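## Task

Scene 1: On the lighter-coloured slide box, push its inner tray so it sticks out at least a few centimetres from the end that faces away from the robot base, and leave it that way. Nothing else may be noticeably changed. Any of these ends the attempt as a failure: grasping the outer sleeve of either box, shifting or rotating either box beyond a small amount, or sliding a tray out to roughly half its length. The tray must stay out on its own, with the robot not holding it. Afterwards open the gripper and withdraw the arm.

## Robot and tools

Robot: one 6-joint arm with a parallel gripper, standing by a table with two slide boxes (outer sleeve plus sliding inner tray). The base may be slightly tilted. Scene frame: origin on the table top right under the base, +z up, +x pointing out from the base, +y to the left when facing along +x. The far end of a box is its +x end (away from the base). Pushing the tray means pressing on its near end or inside it, never gripping the sleeve, and stopping well short of half its length.

Gripper geometry: fingers point along the gripper's +x axis and close along its y axis. The reported end_effector_position is the point between the finger pads, about 3 to 4 cm back from the fingertips.

Tool execute_actions. Argument actions is a list holding zero or one item; optional pictures (true/false) asks for camera images.
- {"actions": []}: no command, returns state and pictures.
- Motion item: {"rows": [...], "steps": n}. rows holds 1 to 15 rows; steps is 3 to 15 (default 15), each step lasting 1/30 s. Each row is used for one step; if rows run out, the last one is held. Every row is one flat list of 7 numbers for this single arm: six absolute joint target angles in radians, in the order waist, shoulder, elbow, wrist pitch, wrist yaw, wrist roll, followed by the gripper opening. These are targets to go to, not offsets, in the same units as the Joint positions line. Stated joint ranges: waist -3.054..3.054, shoulder 0.000..3.142, elbow 0.000..2.356, wrist pitch -1.571..1.571, wrist yaw -1.571..1.571, wrist roll -3.142..3.142. A target more than 0.010 rad beyond a range end, and further out than the joint's last reported angle, makes the whole call refused (nothing sent). Targets past the true end (which may differ by up to 0.010 rad) are clipped, and the result may say "joint sent to its limit", possibly about an earlier action; absence of that line proves nothing.
- Opening: unitless, -1 to 1. +1 is fully open (0.088 m pad gap); empty fingers touch near -0.80; lower values add nothing. Full close takes at least about 0.5 s.
- Wait item: {"steps": n} with no rows, n up to 300, counted from the previous result; thinking time is included.

Motion limits: each step the sent target is kept close to the measured angle (lead 0.211 rad for waist, shoulder, elbow; 0.213 wrist pitch; 0.267 wrist yaw; 0.228 wrist roll), and if the targets would place the hand more than 70 mm from where it is, all joints are scaled back. Far moves therefore take several calls. Friction can leave joints short of target, especially at long reach, and tiny changes may not happen at all; read Joint positions after each move.

Timing: a result is captured 3 steps before its action ends; those steps then run while you write. Between calls the arm keeps heading for the last row sent until it has nearly stopped or a step is HELD; only a new action makes it go further.

Result lines: end_effector_position (m) and end_effector_quat_wxyz in the scene frame, plus linear (m/s) and angular (rad/s) velocity; the printed position can be off, more at long reach. Joint positions and Joint velocities list the six joints (rad, rad/s) and then the pad gap (m, m/s). grip_measured is the finger opening on the command scale; to squeeze something, command below it (readings may be off by about 1 mm). Joint torques are total drive outputs with offsets and noise, not pure contact loads. "joint command not followed" means the clearance check altered or blocked targets (mount blocks and posts count as the arm). HELD marks steps where your row was not sent in full. A TORQUE FAULT (contact load reaching limits: waist 16.8, shoulder 20.8, elbow 20.8, wrist pitch 5.49, wrist yaw 5.47, wrist roll 5.13 N m) halts the arm for 10 s and drops the rest of the call. MOTOR HOT appears from 50 °C; at 95 °C an OVER-TEMPERATURE FAULT holds the arm, and without cooling it can lose power and go limp. Avoid long strained holds.

Tool zoom_image: camera is "cam_high", "cam_low" or "cam_wrist"; region is [x0, y0, x1, y1] in pixels of that camera's latest 504x504 image, origin top-left, at most 504 by 504. Calibration data (intrinsics, distortion, world-to-camera transform) are given for each camera and may be slightly off; the wrist camera follows the hand.

Tool finished_scene: scene is 1 or 2. Replying without any tool call ends everything.

Cautions: do not grip or drag the outer sleeves, do not shift or rotate the boxes, push gently and in small increments, stop the tray at a few centimetres, never knock anything off the table, avoid slams and hard pushes, and finish with the gripper open and the arm moved clear so the tray stays put by itself.

Each tool is called after "Call:" as name(argument=value, ...) on one line, values as JSON.

## Session

Call:
execute_actions(actions=[])

Scene clock: 0.00 s of 3750.00 s.
end_effector_position=(+0.3507, -0.0079, +0.2057) grip_measured=+0.821 end_effector_quat_wxyz=(+0.677, +0.054, +0.732, -0.060) end_effector_velocity=(+0.001, -0.001, +0.001) end_effector_angular_velocity=(-0.002, -0.012, +0.008)
Joint positions: [-0.681  1.394  1.378 -1.474 -0.786 -0.612  0.079]
Joint velocities: [-0.007 -0.002 -0.002  0.007 -0.007 -0.007  0.   ]
Joint torques (N m, as the arm reports them, + toward a larger angle): no reading
Motor temperatures (°C, as the motors report them): [22 22 21 22 23 22]
Heat: hottest wrist yaw 23 °C (+0.0 °C/min).

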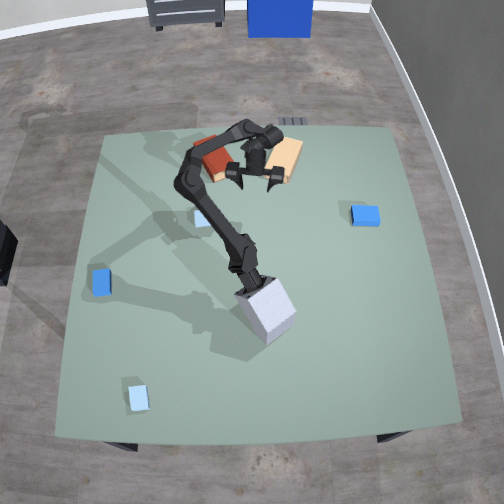

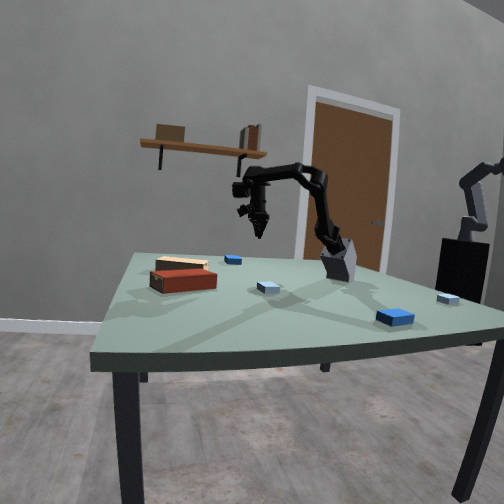

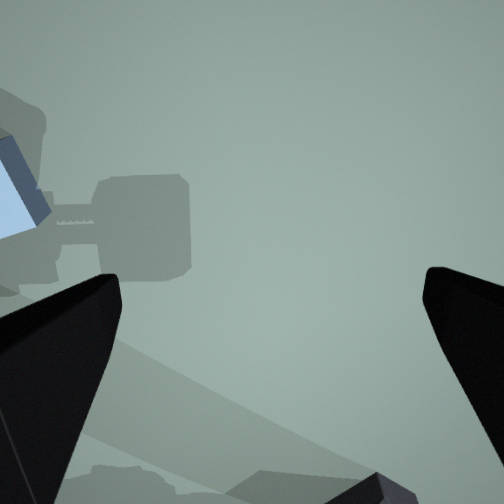

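Call:
zoom_image(camera="cam_high", region=[180, 100, 320, 200])

Call:
zoom_image(camera="cam_low", region=[140, 240, 240, 300])

Region (180, 100, 320, 200) of cam_high's 504x504 image, scaled by 3.600, with more detail than that image has; it fills the top 360 rows of this view, and the rest is white.

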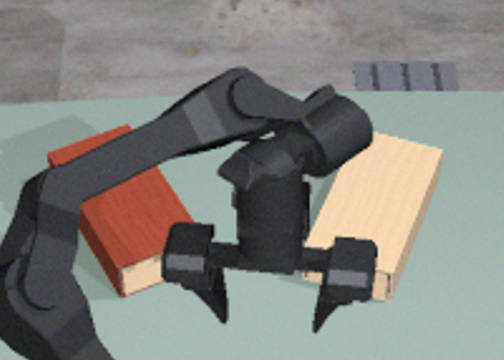

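Region (140, 240, 240, 300) of cam_low's 504x504 image, scaled by 5.040, with more detail than that image has; it fills the top 302 rows of this view, and the rest is white.

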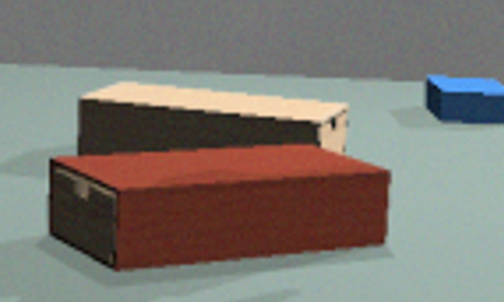

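Call:
execute_actions(actions=[{"rows":[[-0.4,1.394,1.1,-0.2,-0.3,0.3,-1]]}])

Call:
execute_actions(actions=[{"steps":30}])

Call:
execute_actions(actions=[{"rows":[[-0.153,1.5,0.766,0.9,0.077,0.676,-1]]}])

Call:
execute_actions(actions=[{"steps":30}])

Call:
execute_actions(actions=[{"rows":[[-0.153,1.712,0.766,1.133,0.077,0.676,-1]]}])

Call:
execute_actions(actions=[{"steps":20}], pictures=true)

Scene clock: 1.83 s of 3750.00 s.
end_effector_position=(+0.3560, -0.0791, +0.1270) grip_measured=-0.608 end_effector_quat_wxyz=(+0.669, -0.014, +0.682, -0.295) end_effector_velocity=(+0.326, -0.120, +0.012) end_effector_angular_velocity=(-0.748, -1.791, -0.424)
Joint positions: [-0.412  1.397  1.113 -0.814 -0.322  0.09   0.009]
Joint velocities: [ 0.056 -0.007 -0.012  1.678  0.198  1.78  -0.175]
Joint torques (N m, as the arm reports them, + toward a larger angle): [-3.61 -4.88  2.3   0.14  0.49  0.15]
Motor temperatures (°C, as the motors report them): [23 22 21 22 23 22]
Heat: hottest waist 23 °C (+0.0 °C/min).
Steps of this call (steps 1 to 43: nothing new was sent; steps 44 to 55: the first 12 steps of this action). Readings (joint positions):
44: [-0.655 1.389 1.350 -1.420 -0.732 -0.560]
45: [-0.607 1.381 1.310 -1.365 -0.665 -0.506]
47: [-0.507 1.381 1.218 -1.262 -0.532 -0.390]
51: [-0.426 1.396 1.120 -1.043 -0.367 -0.150]
55: the state above

Scene clock: 2.83 s of 3750.00 s.
end_effector_position=(+0.4773, -0.0917, +0.1573) grip_measured=-0.812 end_effector_quat_wxyz=(+0.847, -0.060, +0.465, -0.250) end_effector_velocity=(-0.004, +0.000, -0.004) end_effector_angular_velocity=(+0.019, +0.017, +0.002)
Joint positions: [-0.405  1.396  1.11  -0.201 -0.304  0.297  0.   ]
Joint velocities: [-0.002  0.002 -0.007 -0.007 -0.022 -0.007  0.   ]
Joint torques (N m, as the arm reports them, + toward a larger angle): [-4.03 -5.46  2.84  0.86  0.56  0.13]
Motor temperatures (°C, as the motors report them): [23 22 21 22 23 22]
Heat: hottest waist 23 °C (+0.0 °C/min).
Kept back: nothing.
Steps of this call (steps 1 to 3: the last 3 steps of your previous action; steps 4 to 30: the robot went on to your last target). Readings (joint positions):
1: [-0.410 1.397 1.113 -0.758 -0.317 0.146]
2: [-0.409 1.397 1.112 -0.702 -0.314 0.187]
4: [-0.408 1.397 1.111 -0.588 -0.309 0.238]
8: [-0.406 1.397 1.110 -0.362 -0.305 0.280]
30: the state above

Scene clock: 3.23 s of 3750.00 s.
end_effector_position=(+0.4471, -0.0965, +0.0704) grip_measured=-0.812 end_effector_quat_wxyz=(+0.878, +0.005, +0.352, -0.324) end_effector_velocity=(+0.282, +0.097, +0.163) end_effector_angular_velocity=(-0.098, -1.468, +0.810)
Joint positions: [-0.165  1.501  0.773  0.385  0.056  0.654  0.   ]
Joint velocities: [ 0.051  0.002 -0.081  1.736  0.183  0.198  0.   ]
Joint torques (N m, as the arm reports them, + toward a larger angle): [-3.62 -5.67  2.94  1.46  0.71  0.13]
Motor temperatures (°C, as the motors report them): [23 22 21 22 23 22]
Heat: hottest waist 23 °C (+0.0 °C/min).
Steps of this call (steps 1 to 12: the first 12 steps of this action). Readings (joint positions):
1: [-0.388 1.399 1.088 -0.157 -0.254 0.334]
2: [-0.358 1.401 1.062 -0.114 -0.205 0.375]
4: [-0.286 1.418 0.997 -0.035 -0.116 0.459]
8: [-0.187 1.475 0.833 0.167 0.012 0.607]
12: the state above

Scene clock: 4.23 s of 3750.00 s.
end_effector_position=(+0.5212, -0.0500, +0.1391) grip_measured=-0.812 end_effector_quat_wxyz=(+0.970, +0.015, +0.152, -0.189) end_effector_velocity=(-0.003, -0.004, -0.002) end_effector_angular_velocity=(-0.023, +0.021, -0.013)
Joint positions: [-0.158  1.499  0.772  0.9    0.073  0.673  0.   ]
Joint velocities: [-0.002 -0.002 -0.002 -0.022  0.007 -0.022  0.   ]
Joint torques (N m, as the arm reports them, + toward a larger angle): [-3.63 -5.7   2.23  1.37  0.68  0.12]
Motor temperatures (°C, as the motors report them): [23 22 21 22 23 22]
Heat: hottest waist 23 °C (+0.0 °C/min).
Kept back: nothing.
Steps of this call (steps 1 to 3: the last 3 steps of your previous action; steps 4 to 30: the robot went on to your last target). Readings (joint positions):
1: [-0.163 1.501 0.772 0.444 0.061 0.659]
2: [-0.162 1.501 0.772 0.505 0.064 0.663]
4: [-0.161 1.501 0.772 0.618 0.068 0.667]
8: [-0.159 1.500 0.772 0.814 0.072 0.671]
30: the state above
The arm was judged still, so your last target was given up. Only a new action makes it travel on or press farther. Fingers that are still opening or closing keep moving.

Scene clock: 4.63 s of 3750.00 s.
end_effector_position=(+0.5155, -0.0766, +0.1027) grip_measured=-0.812 end_effector_quat_wxyz=(+0.973, +0.015, +0.143, -0.183) end_effector_velocity=(+0.003, +0.004, +0.005) end_effector_angular_velocity=(+0.019, -0.038, +0.022)
Joint positions: [-0.158  1.698  0.765  1.129  0.074  0.673  0.   ]
Joint velocities: [-0.002  0.007 -0.002  0.051 -0.007  0.022  0.   ]
Joint torques (N m, as the arm reports them, + toward a larger angle): [-4.14 -4.82  2.15  1.19  0.64  0.12]
Motor temperatures (°C, as the motors report them): [23 22 21 22 23 22]
Heat: hottest waist 23 °C (+0.0 °C/min).
Steps of this call (steps 1 to 12: the first 12 steps of this action). Readings (joint positions):
1: [-0.158 1.528 0.772 0.961 0.074 0.673]
2: [-0.158 1.563 0.775 1.017 0.074 0.673]
4: [-0.158 1.624 0.778 1.062 0.074 0.673]
8: [-0.158 1.694 0.765 1.107 0.074 0.673]
12: the state above

Scene clock: 5.30 s of 3750.00 s.
end_effector_position=(+0.5158, -0.0763, +0.1031) grip_measured=-0.812 end_effector_quat_wxyz=(+0.973, +0.015, +0.142, -0.182) end_effector_velocity=(+0.000, +0.001, +0.002) end_effector_angular_velocity=(-0.005, -0.001, +0.010)
Joint positions: [-0.158  1.698  0.765  1.133  0.074  0.673  0.   ]
Joint velocities: [-0.002 -0.002 -0.002  0.007 -0.007 -0.007  0.   ]
Joint torques (N m, as the arm reports them, + toward a larger angle): [-4.14 -4.63  2.12  1.39  0.63  0.11]
Motor temperatures (°C, as the motors report them): [23 22 21 22 23 22]
Heat: hottest waist 23 °C (+0.0 °C/min).
Kept back: nothing.
Steps of this call (steps 1 to 3: the last 3 steps of your previous action; steps 4 to 15: the robot went on to your last target; steps 16 to 20: nothing new was sent). Readings (joint positions):
1: [-0.158 1.698 0.765 1.130 0.074 0.673]
2: [-0.158 1.698 0.765 1.130 0.074 0.673]
4: [-0.158 1.698 0.765 1.130 0.074 0.673]
8: [-0.158 1.698 0.765 1.133 0.074 0.673]
20: the state above
The arm was judged still, so your last target was given up. Only a new action makes it travel on or press farther. Fingers that are still opening or closing keep moving.
camera_calibration (this result's frames):
cam_wrist: T_world_to_cam=[[-0.373922, -0.927418, 0.00887243, 0.128193], [-0.581868, 0.22713, -0.780923, 0.415366], [0.722227, -0.297167, -0.624564, -0.252416], [0, 0, 0, 1]] pos_world=[0.471925, -0.0504635, 0.165582]

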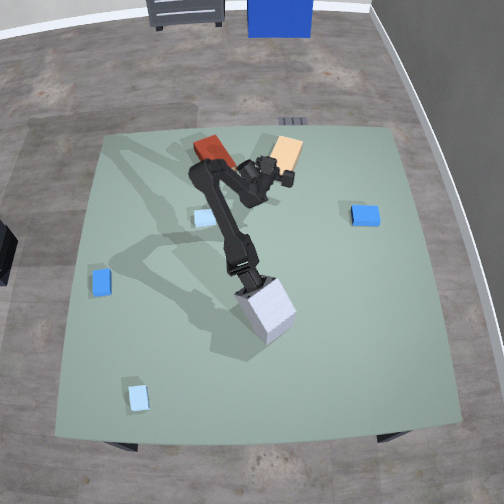

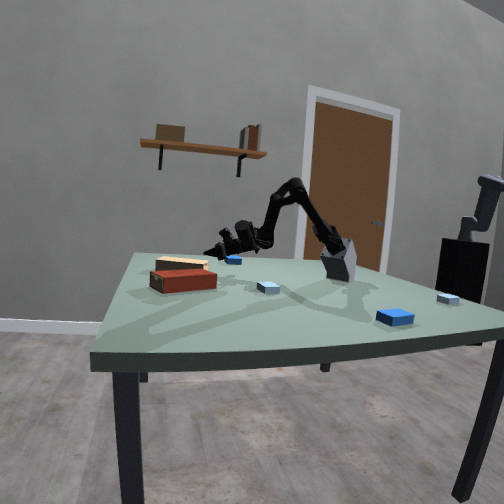

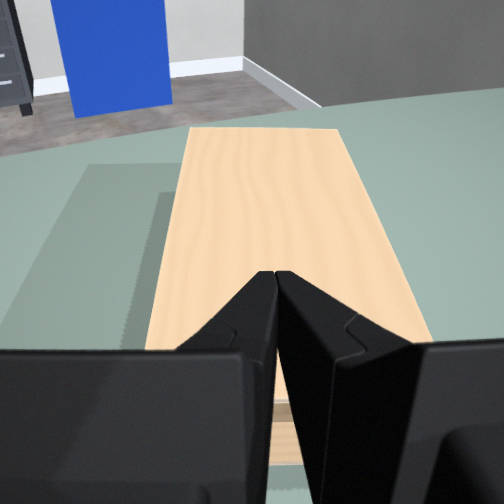

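Call:
execute_actions(actions=[{"rows":[[-0.03,1.72,0.55,1.39,0.2,0.676,-1]]}])

Call:
execute_actions(actions=[{"rows":[[0.025,1.895,0.602,1.472,0.246,0.676,-1]]}])

Call:
execute_actions(actions=[{"steps":10}], pictures=true)

Call:
zoom_image(camera="cam_low", region=[140, 210, 280, 300])

Scene clock: 6.03 s of 3750.00 s.
end_effector_position=(+0.4660, -0.0494, +0.0797) grip_measured=-0.812 end_effector_quat_wxyz=(+0.975, +0.029, +0.128, -0.177) end_effector_velocity=(-0.010, +0.003, +0.002) end_effector_angular_velocity=(-0.021, -0.008, +0.004)
Joint positions: [-0.037  1.714  0.56   1.383  0.194  0.673  0.   ]
Joint velocities: [ 0.012 -0.002 -0.042  0.051  0.022 -0.022  0.   ]
Joint torques (N m, as the arm reports them, + toward a larger angle): [-3.25 -4.87  0.27  1.45  0.68  0.11]
Motor temperatures (°C, as the motors report them): [23 22 21 22 23 22]
Heat: hottest waist 23 °C (+0.0 °C/min).
Steps of this call (steps 1 to 10: nothing new was sent; steps 11 to 22: the first 12 steps of this action). Readings (joint positions):
11: [-0.144 1.700 0.735 1.189 0.111 0.673]
12: [-0.118 1.700 0.692 1.252 0.137 0.673]
14: [-0.069 1.703 0.621 1.307 0.158 0.673]
18: [-0.039 1.714 0.564 1.365 0.185 0.673]
22: the state above

Scene clock: 6.53 s of 3750.00 s.
end_effector_position=(+0.4573, -0.0555, +0.0377) grip_measured=-0.812 end_effector_quat_wxyz=(+0.971, +0.032, +0.146, -0.186) end_effector_velocity=(+0.009, +0.003, +0.003) end_effector_angular_velocity=(-0.019, -0.014, +0.014)
Joint positions: [0.019 1.877 0.598 1.47  0.241 0.673 0.   ]
Joint velocities: [ 0.002 -0.002  0.027 -0.007  0.007 -0.022  0.   ]
Joint torques (N m, as the arm reports them, + toward a larger angle): [-3.58 -4.12  0.51  1.42  0.62  0.1 ]
Motor temperatures (°C, as the motors report them): [23 22 21 22 23 22]
Heat: hottest waist 23 °C (+0.0 °C/min).
Steps of this call (steps 1 to 3: the last 3 steps of your previous action; steps 4 to 15: the first 12 steps of this action). Readings (joint positions):
4: [-0.028 1.739 0.563 1.418 0.212 0.673]
5: [-0.017 1.769 0.576 1.437 0.221 0.673]
7: [0.004 1.825 0.592 1.444 0.227 0.673]
11: [0.019 1.875 0.593 1.462 0.238 0.673]
15: the state above

Scene clock: 6.87 s of 3750.00 s.
end_effector_position=(+0.4573, -0.0553, +0.0373) grip_measured=-0.812 end_effector_quat_wxyz=(+0.971, +0.032, +0.146, -0.186) end_effector_velocity=(+0.000, -0.003, +0.004) end_effector_angular_velocity=(-0.013, -0.011, -0.005)
Joint positions: [0.02  1.878 0.598 1.471 0.242 0.673 0.   ]
Joint velocities: [-0.007 -0.002 -0.002  0.007  0.007 -0.007  0.   ]
Joint torques (N m, as the arm reports them, + toward a larger angle): [-3.46 -4.06  0.63  1.45  0.64  0.1 ]
Motor temperatures (°C, as the motors report them): [23 22 21 22 23 22]
Heat: hottest waist 23 °C (+0.0 °C/min).
Kept back: nothing.
Steps of this call (steps 1 to 3: the last 3 steps of your previous action; steps 4 to 10: the robot went on to your last target). Readings (joint positions):
1: [0.019 1.877 0.598 1.470 0.242 0.673]
2: [0.019 1.877 0.598 1.471 0.242 0.673]
4: [0.020 1.878 0.598 1.471 0.242 0.673]
8: [0.020 1.878 0.598 1.471 0.242 0.673]
10: the state above
camera_calibration (this result's frames):
cam_wrist: T_world_to_cam=[[-0.385323, -0.922532, -0.0214815, 0.133034], [-0.580814, 0.260553, -0.771211, 0.326247], [0.717064, -0.284689, -0.636217, -0.241533], [0, 0, 0, 1]] pos_world=[0.413945, -0.031038, 0.100796]

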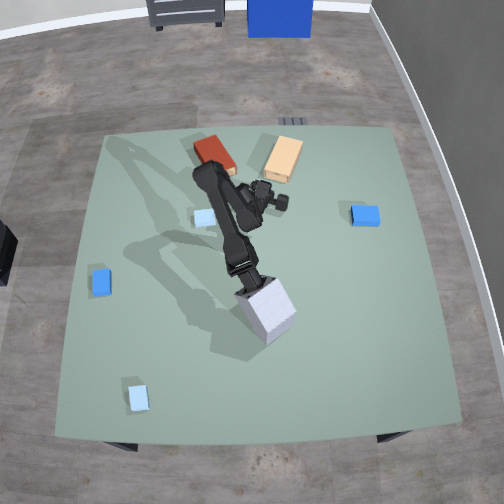

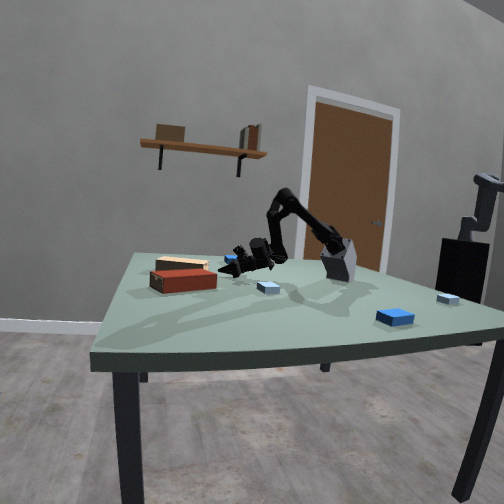

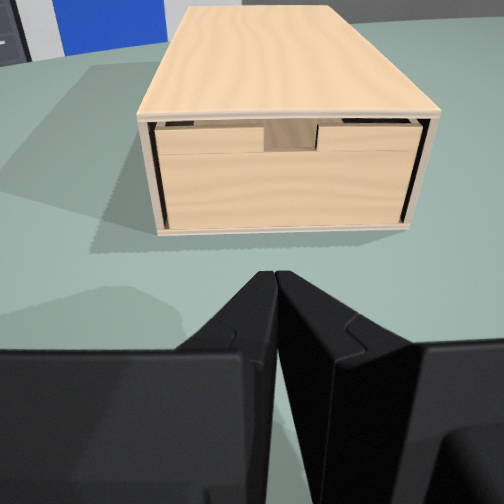

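Region (140, 210, 280, 300) of cam_low's 504x504 image, scaled by 3.600, with more detail than that image has; it fills the top 324 rows of this view, and the rest is white.

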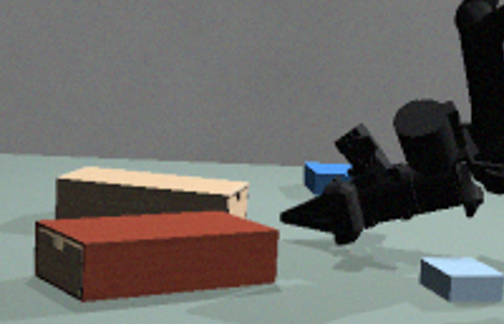

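Call:
execute_actions(actions=[{"rows":[[-0.055,1.94,0.837,1.279,0.179,0.676,-1]]}])

Call:
execute_actions(actions=[{"steps":10}], pictures=true)

Call:
zoom_image(camera="cam_low", region=[140, 210, 280, 300])

Scene clock: 7.43 s of 3750.00 s.
end_effector_position=(+0.5120, -0.0793, +0.0406) grip_measured=-0.812 end_effector_quat_wxyz=(+0.971, +0.024, +0.141, -0.190) end_effector_velocity=(+0.005, -0.005, -0.003) end_effector_angular_velocity=(-0.009, +0.030, -0.014)
Joint positions: [-0.054  1.922  0.828  1.286  0.186  0.673  0.   ]
Joint velocities: [-0.007 -0.002  0.032 -0.066 -0.007 -0.007  0.   ]
Joint torques (N m, as the arm reports them, + toward a larger angle): [-4.82 -4.55  1.63  1.2   0.3   0.11]
Motor temperatures (°C, as the motors report them): [23 23 21 22 23 22]
Heat: hottest waist 23 °C (+0.0 °C/min).
Steps of this call (steps 1 to 5: the robot went on to your last target; steps 6 to 17: the first 12 steps of this action). Readings (joint positions):
6: [0.012 1.884 0.629 1.431 0.231 0.673]
7: [-0.002 1.897 0.680 1.379 0.218 0.673]
9: [-0.031 1.919 0.765 1.335 0.203 0.673]
13: [-0.052 1.921 0.820 1.299 0.190 0.673]
17: the state above

Scene clock: 7.77 s of 3750.00 s.
end_effector_position=(+0.5129, -0.0797, +0.0406) grip_measured=-0.812 end_effector_quat_wxyz=(+0.971, +0.024, +0.141, -0.190) end_effector_velocity=(+0.002, +0.001, +0.002) end_effector_angular_velocity=(-0.018, +0.008, +0.011)
Joint positions: [-0.055  1.922  0.832  1.282  0.184  0.673  0.   ]
Joint velocities: [-0.002 -0.007  0.002 -0.007 -0.007 -0.022  0.   ]
Joint torques (N m, as the arm reports them, + toward a larger angle): [-4.82 -4.64  1.89  1.2   0.28  0.11]
Motor temperatures (°C, as the motors report them): [23 23 21 22 23 22]
Heat: hottest waist 23 °C (+0.0 °C/min).
Kept back: nothing.
Steps of this call (steps 1 to 3: the last 3 steps of your previous action; steps 4 to 10: the robot went on to your last target). Readings (joint positions):
1: [-0.054 1.922 0.829 1.285 0.186 0.673]
2: [-0.054 1.922 0.830 1.284 0.185 0.673]
4: [-0.055 1.922 0.831 1.283 0.185 0.673]
8: [-0.055 1.922 0.832 1.282 0.184 0.673]
10: the state above
camera_calibration (this result's frames):
cam_wrist: T_world_to_cam=[[-0.390355, -0.920647, -0.00558402, 0.134158], [-0.575239, 0.248628, -0.779284, 0.363907], [0.718834, -0.300985, -0.626646, -0.288892], [0, 0, 0, 1]] pos_world=[0.469368, -0.0539173, 0.103303]

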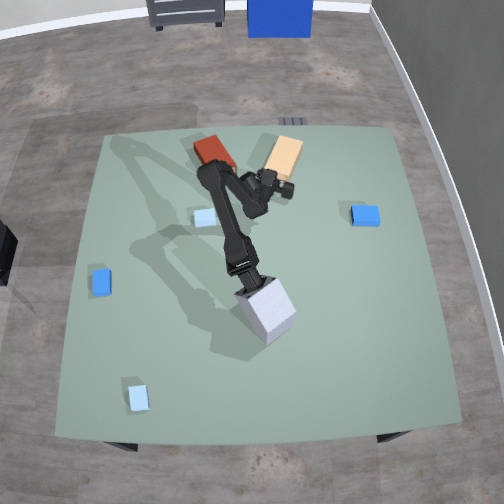

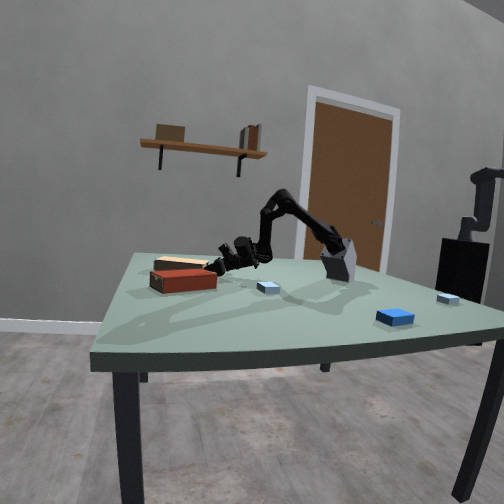

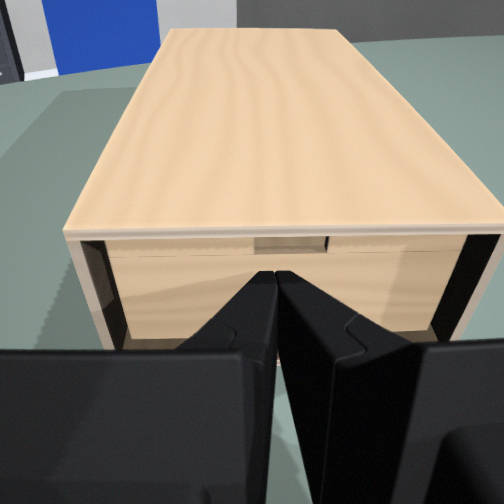

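Region (140, 210, 280, 300) of cam_low's 504x504 image, scaled by 3.600, with more detail than that image has; it fills the top 324 rows of this view, and the rest is white.

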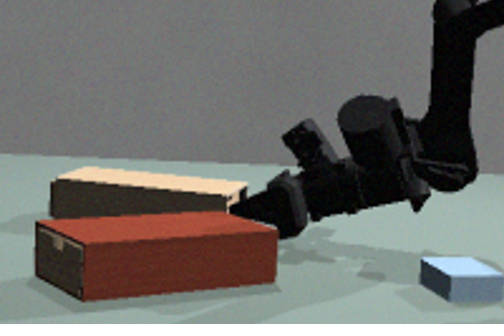

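Call:
execute_actions(actions=[{"rows":[[-0.062,1.96,0.87,1.25,0.168,0.676,-1],[-0.062,1.96,0.87,1.25,0.168,0.676,-1],[-0.062,1.96,0.87,1.25,0.168,0.676,-1],[-0.062,1.96,0.87,1.25,0.168,0.676,-1],[-0.07,1.98,0.9,1.23,0.16,0.676,-1],[-0.07,1.98,0.9,1.23,0.16,0.676,-1],[-0.07,1.98,0.9,1.23,0.16,0.676,-1],[-0.075,1.985,0.93,1.215,0.157,0.676,-1]]}])

Call:
execute_actions(actions=[{"steps":10}], pictures=true)

Call:
zoom_image(camera="cam_low", region=[140, 210, 280, 300])

Scene clock: 8.40 s of 3750.00 s.
end_effector_position=(+0.5279, -0.0911, +0.0336) grip_measured=-0.812 end_effector_quat_wxyz=(+0.970, +0.022, +0.149, -0.193) end_effector_velocity=(+0.025, -0.004, +0.012) end_effector_angular_velocity=(-0.012, -0.033, +0.024)
Joint positions: [-0.073  1.965  0.917  1.223  0.163  0.673  0.   ]
Joint velocities: [-0.027  0.012  0.09  -0.037 -0.022 -0.007  0.   ]
Joint torques (N m, as the arm reports them, + toward a larger angle): [-5.05 -4.85  1.91  1.26  0.33  0.11]
Motor temperatures (°C, as the motors report them): [23 23 21 22 23 22]
Heat: hottest waist 23 °C (+0.0 °C/min).
Steps of this call (steps 1 to 7: the robot went on to your last target; steps 8 to 19: the first 12 steps of this action). Readings (joint positions):
8: [-0.056 1.925 0.838 1.276 0.182 0.673]
9: [-0.057 1.928 0.846 1.269 0.179 0.673]
11: [-0.060 1.935 0.857 1.261 0.176 0.673]
15: [-0.067 1.955 0.890 1.237 0.167 0.673]
19: the state above

Scene clock: 8.73 s of 3750.00 s.
end_effector_position=(+0.5298, -0.0915, +0.0340) grip_measured=-0.812 end_effector_quat_wxyz=(+0.970, +0.021, +0.148, -0.193) end_effector_velocity=(-0.000, -0.001, -0.002) end_effector_angular_velocity=(-0.005, +0.011, +0.002)
Joint positions: [-0.075  1.967  0.924  1.218  0.162  0.673  0.   ]
Joint velocities: [-0.002  0.002  0.002 -0.007 -0.007 -0.007  0.   ]
Joint torques (N m, as the arm reports them, + toward a larger angle): [-5.32 -4.87  1.84  1.2   0.31  0.1 ]
Motor temperatures (°C, as the motors report them): [23 23 21 22 23 22]
Heat: hottest waist 23 °C (+0.0 °C/min).
Kept back: nothing.
Steps of this call (steps 1 to 3: the last 3 steps of your previous action; steps 4 to 10: the robot went on to your last target). Readings (joint positions):
1: [-0.074 1.965 0.919 1.221 0.163 0.673]
2: [-0.074 1.965 0.921 1.220 0.163 0.673]
4: [-0.075 1.966 0.923 1.219 0.163 0.673]
8: [-0.075 1.966 0.924 1.218 0.162 0.673]
10: the state above
camera_calibration (this result's frames):
cam_wrist: T_world_to_cam=[[-0.395764, -0.918347, 0.00311612, 0.132537], [-0.585928, 0.249892, -0.770871, 0.376888], [0.707149, -0.306909, -0.636983, -0.302678], [0, 0, 0, 1]] pos_world=[0.48732, -0.0653604, 0.0973183]

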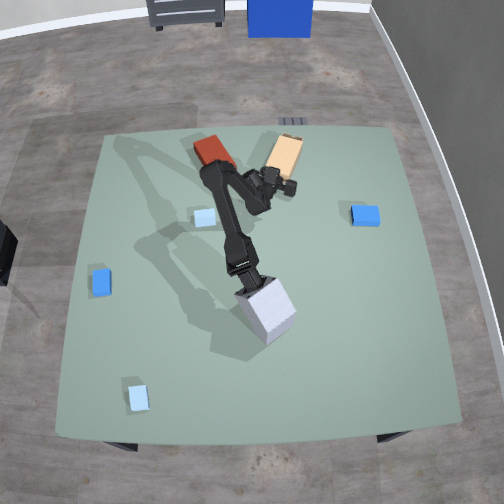

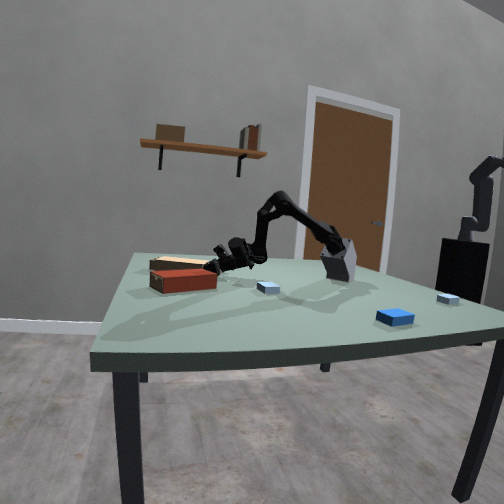

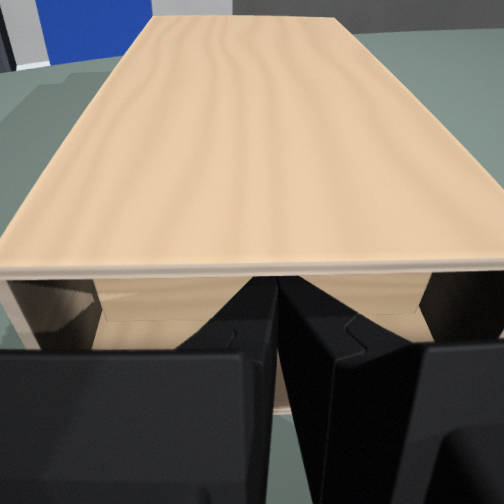

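Region (140, 210, 280, 300) of cam_low's 504x504 image, scaled by 3.600, with more detail than that image has; it fills the top 324 rows of this view, and the rest is white.

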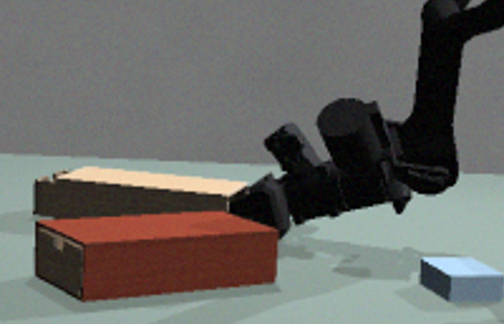

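About 3 cm is out; adding a little more, then withdrawing.

Call:
execute_actions(actions=[{"rows":[[-0.084,2.0,0.973,1.185,0.147,0.676,-1]]}])

Call:
execute_actions(actions=[{"rows":[[-0.055,1.94,0.83,1.279,0.184,0.676,-1]]}])

Call:
execute_actions(actions=[{"rows":[[0.02,1.86,0.598,1.47,0.242,0.676,-1]]}])

Call:
execute_actions(actions=[{"rows":[[-0.05,1.45,0.55,1.2,0.242,0.676,-1]]}], pictures=true)

Call:
zoom_image(camera="cam_high", region=[240, 110, 330, 200])

Scene clock: 9.27 s of 3750.00 s.
end_effector_position=(+0.5389, -0.0950, +0.0335) grip_measured=-0.812 end_effector_quat_wxyz=(+0.970, +0.021, +0.149, -0.192) end_effector_velocity=(+0.000, -0.003, -0.003) end_effector_angular_velocity=(+0.012, +0.019, -0.000)
Joint positions: [-0.083  1.981  0.967  1.188  0.152  0.673  0.   ]
Joint velocities: [-0.007  0.002  0.007 -0.022 -0.022  0.007  0.   ]
Joint torques (N m, as the arm reports them, + toward a larger angle): [-5.53 -4.81  2.12  1.19  0.31  0.12]
Motor temperatures (°C, as the motors report them): [23 23 21 22 23 22]
Heat: hottest waist 23 °C (+0.0 °C/min).
Steps of this call (steps 1 to 4: the robot went on to your last target; steps 5 to 16: the first 12 steps of this action). Readings (joint positions):
5: [-0.076 1.969 0.931 1.211 0.160 0.673]
6: [-0.078 1.972 0.942 1.203 0.157 0.673]
8: [-0.081 1.978 0.957 1.196 0.154 0.673]
12: [-0.083 1.980 0.965 1.190 0.152 0.673]
16: the state above

Scene clock: 9.77 s of 3750.00 s.
end_effector_position=(+0.5083, -0.0886, +0.0310) grip_measured=-0.812 end_effector_quat_wxyz=(+0.968, +0.022, +0.153, -0.198) end_effector_velocity=(+0.007, +0.009, +0.018) end_effector_angular_velocity=(-0.010, -0.045, +0.023)
Joint positions: [-0.06   1.953  0.838  1.277  0.18   0.673  0.   ]
Joint velocities: [-0.002 -0.042 -0.012  0.022  0.007 -0.007  0.   ]
Joint torques (N m, as the arm reports them, + toward a larger angle): [-4.44 -7.32  0.43  1.39  0.65  0.11]
Motor temperatures (°C, as the motors report them): [23 23 21 22 23 22]
Heat: hottest waist 23 °C (+0.0 °C/min).
Steps of this call (steps 1 to 3: the last 3 steps of your previous action; steps 4 to 15: the first 12 steps of this action). Readings (joint positions):
4: [-0.082 1.978 0.949 1.209 0.155 0.673]
5: [-0.078 1.971 0.921 1.232 0.161 0.673]
7: [-0.069 1.961 0.875 1.251 0.170 0.673]
11: [-0.061 1.959 0.842 1.270 0.177 0.673]
15: the state above

Scene clock: 10.27 s of 3750.00 s.
end_effector_position=(+0.4609, -0.0555, +0.0402) grip_measured=-0.812 end_effector_quat_wxyz=(+0.972, +0.032, +0.142, -0.184) end_effector_velocity=(-0.003, +0.004, +0.016) end_effector_angular_velocity=(-0.014, -0.041, +0.002)
Joint positions: [0.014 1.873 0.607 1.465 0.237 0.673 0.   ]
Joint velocities: [-0.002 -0.037 -0.037  0.037  0.022 -0.007  0.   ]
Joint torques (N m, as the arm reports them, + toward a larger angle): [-3.51 -6.51  0.12  1.42  0.65  0.1 ]
Motor temperatures (°C, as the motors report them): [23 23 21 23 23 22]
Heat: hottest waist 23 °C (+0.0 °C/min).
Steps of this call (steps 1 to 3: the last 3 steps of your previous action; steps 4 to 15: the first 12 steps of this action). Readings (joint positions):
4: [-0.053 1.940 0.805 1.321 0.197 0.673]
5: [-0.038 1.922 0.752 1.369 0.210 0.673]
7: [-0.006 1.888 0.670 1.416 0.221 0.673]
11: [0.014 1.878 0.617 1.452 0.233 0.673]
15: the state above

Scene clock: 10.77 s of 3750.00 s.
end_effector_position=(+0.4811, -0.0239, +0.1395) grip_measured=-0.812 end_effector_quat_wxyz=(+0.980, +0.027, +0.082, -0.178) end_effector_velocity=(-0.012, -0.016, -0.021) end_effector_angular_velocity=(-0.001, +0.119, -0.078)
Joint positions: [-0.048  1.466  0.559  1.21   0.24   0.673  0.   ]
Joint velocities: [-0.007 -0.017 -0.007 -0.154 -0.007  0.007  0.   ]
Joint torques (N m, as the arm reports them, + toward a larger angle): [-3.39 -6.19  1.26  1.18  0.59  0.1 ]
Motor temperatures (°C, as the motors report them): [23 23 21 23 23 22]
Heat: hottest waist 23 °C (+0.0 °C/min).
Steps of this call (steps 1 to 3: the last 3 steps of your previous action; steps 4 to 15: the first 12 steps of this action). Readings (joint positions):
4: [0.009 1.837 0.596 1.408 0.237 0.673]
5: [-0.004 1.792 0.581 1.345 0.238 0.673]
7: [-0.031 1.692 0.559 1.280 0.241 0.673]
11: [-0.047 1.511 0.558 1.236 0.240 0.673]
15: the state above
camera_calibration (this result's frames):
cam_wrist: T_world_to_cam=[[-0.367593, -0.92917, -0.0389643, 0.167128], [-0.483067, 0.226575, -0.84576, 0.37325], [0.794684, -0.292073, -0.532139, -0.236697], [0, 0, 0, 1]] pos_world=[0.429839, 0.00158917, 0.196236]

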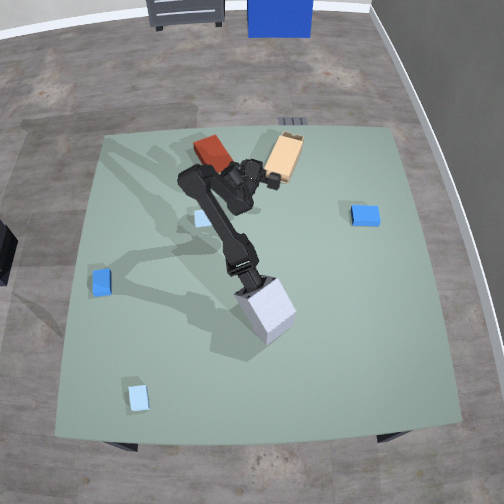

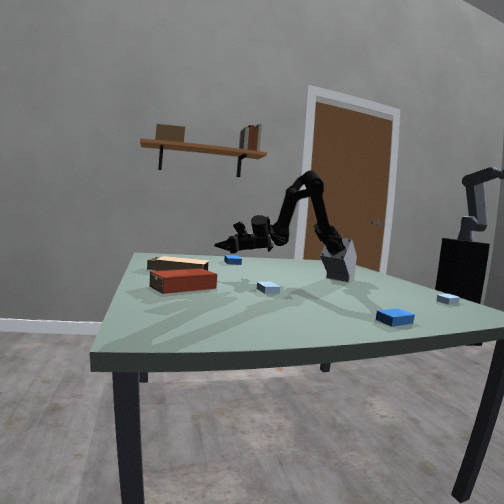

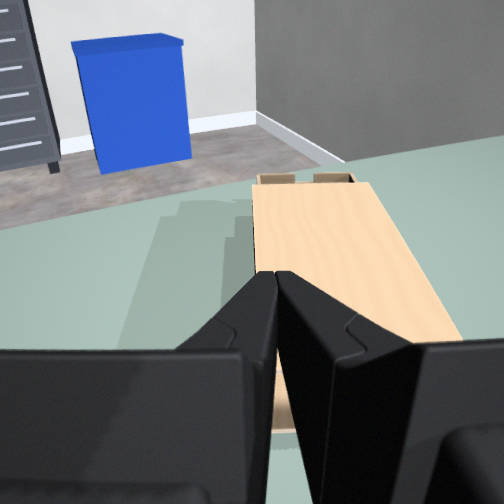

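Region (240, 110, 330, 200) of cam_high's 504x504 image, scaled by 5.600, with more detail than that image has.

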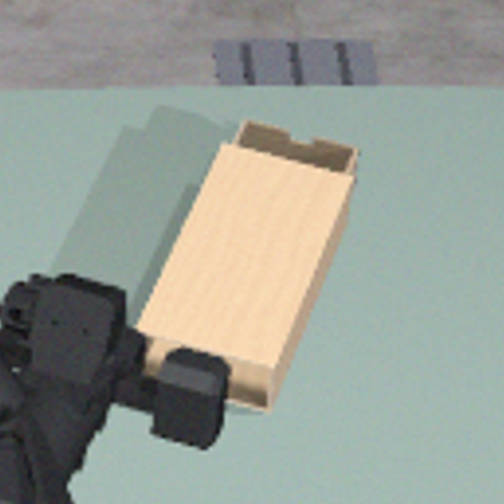

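Call:
finished_scene(scene=1)

The scene is finished: the task was done.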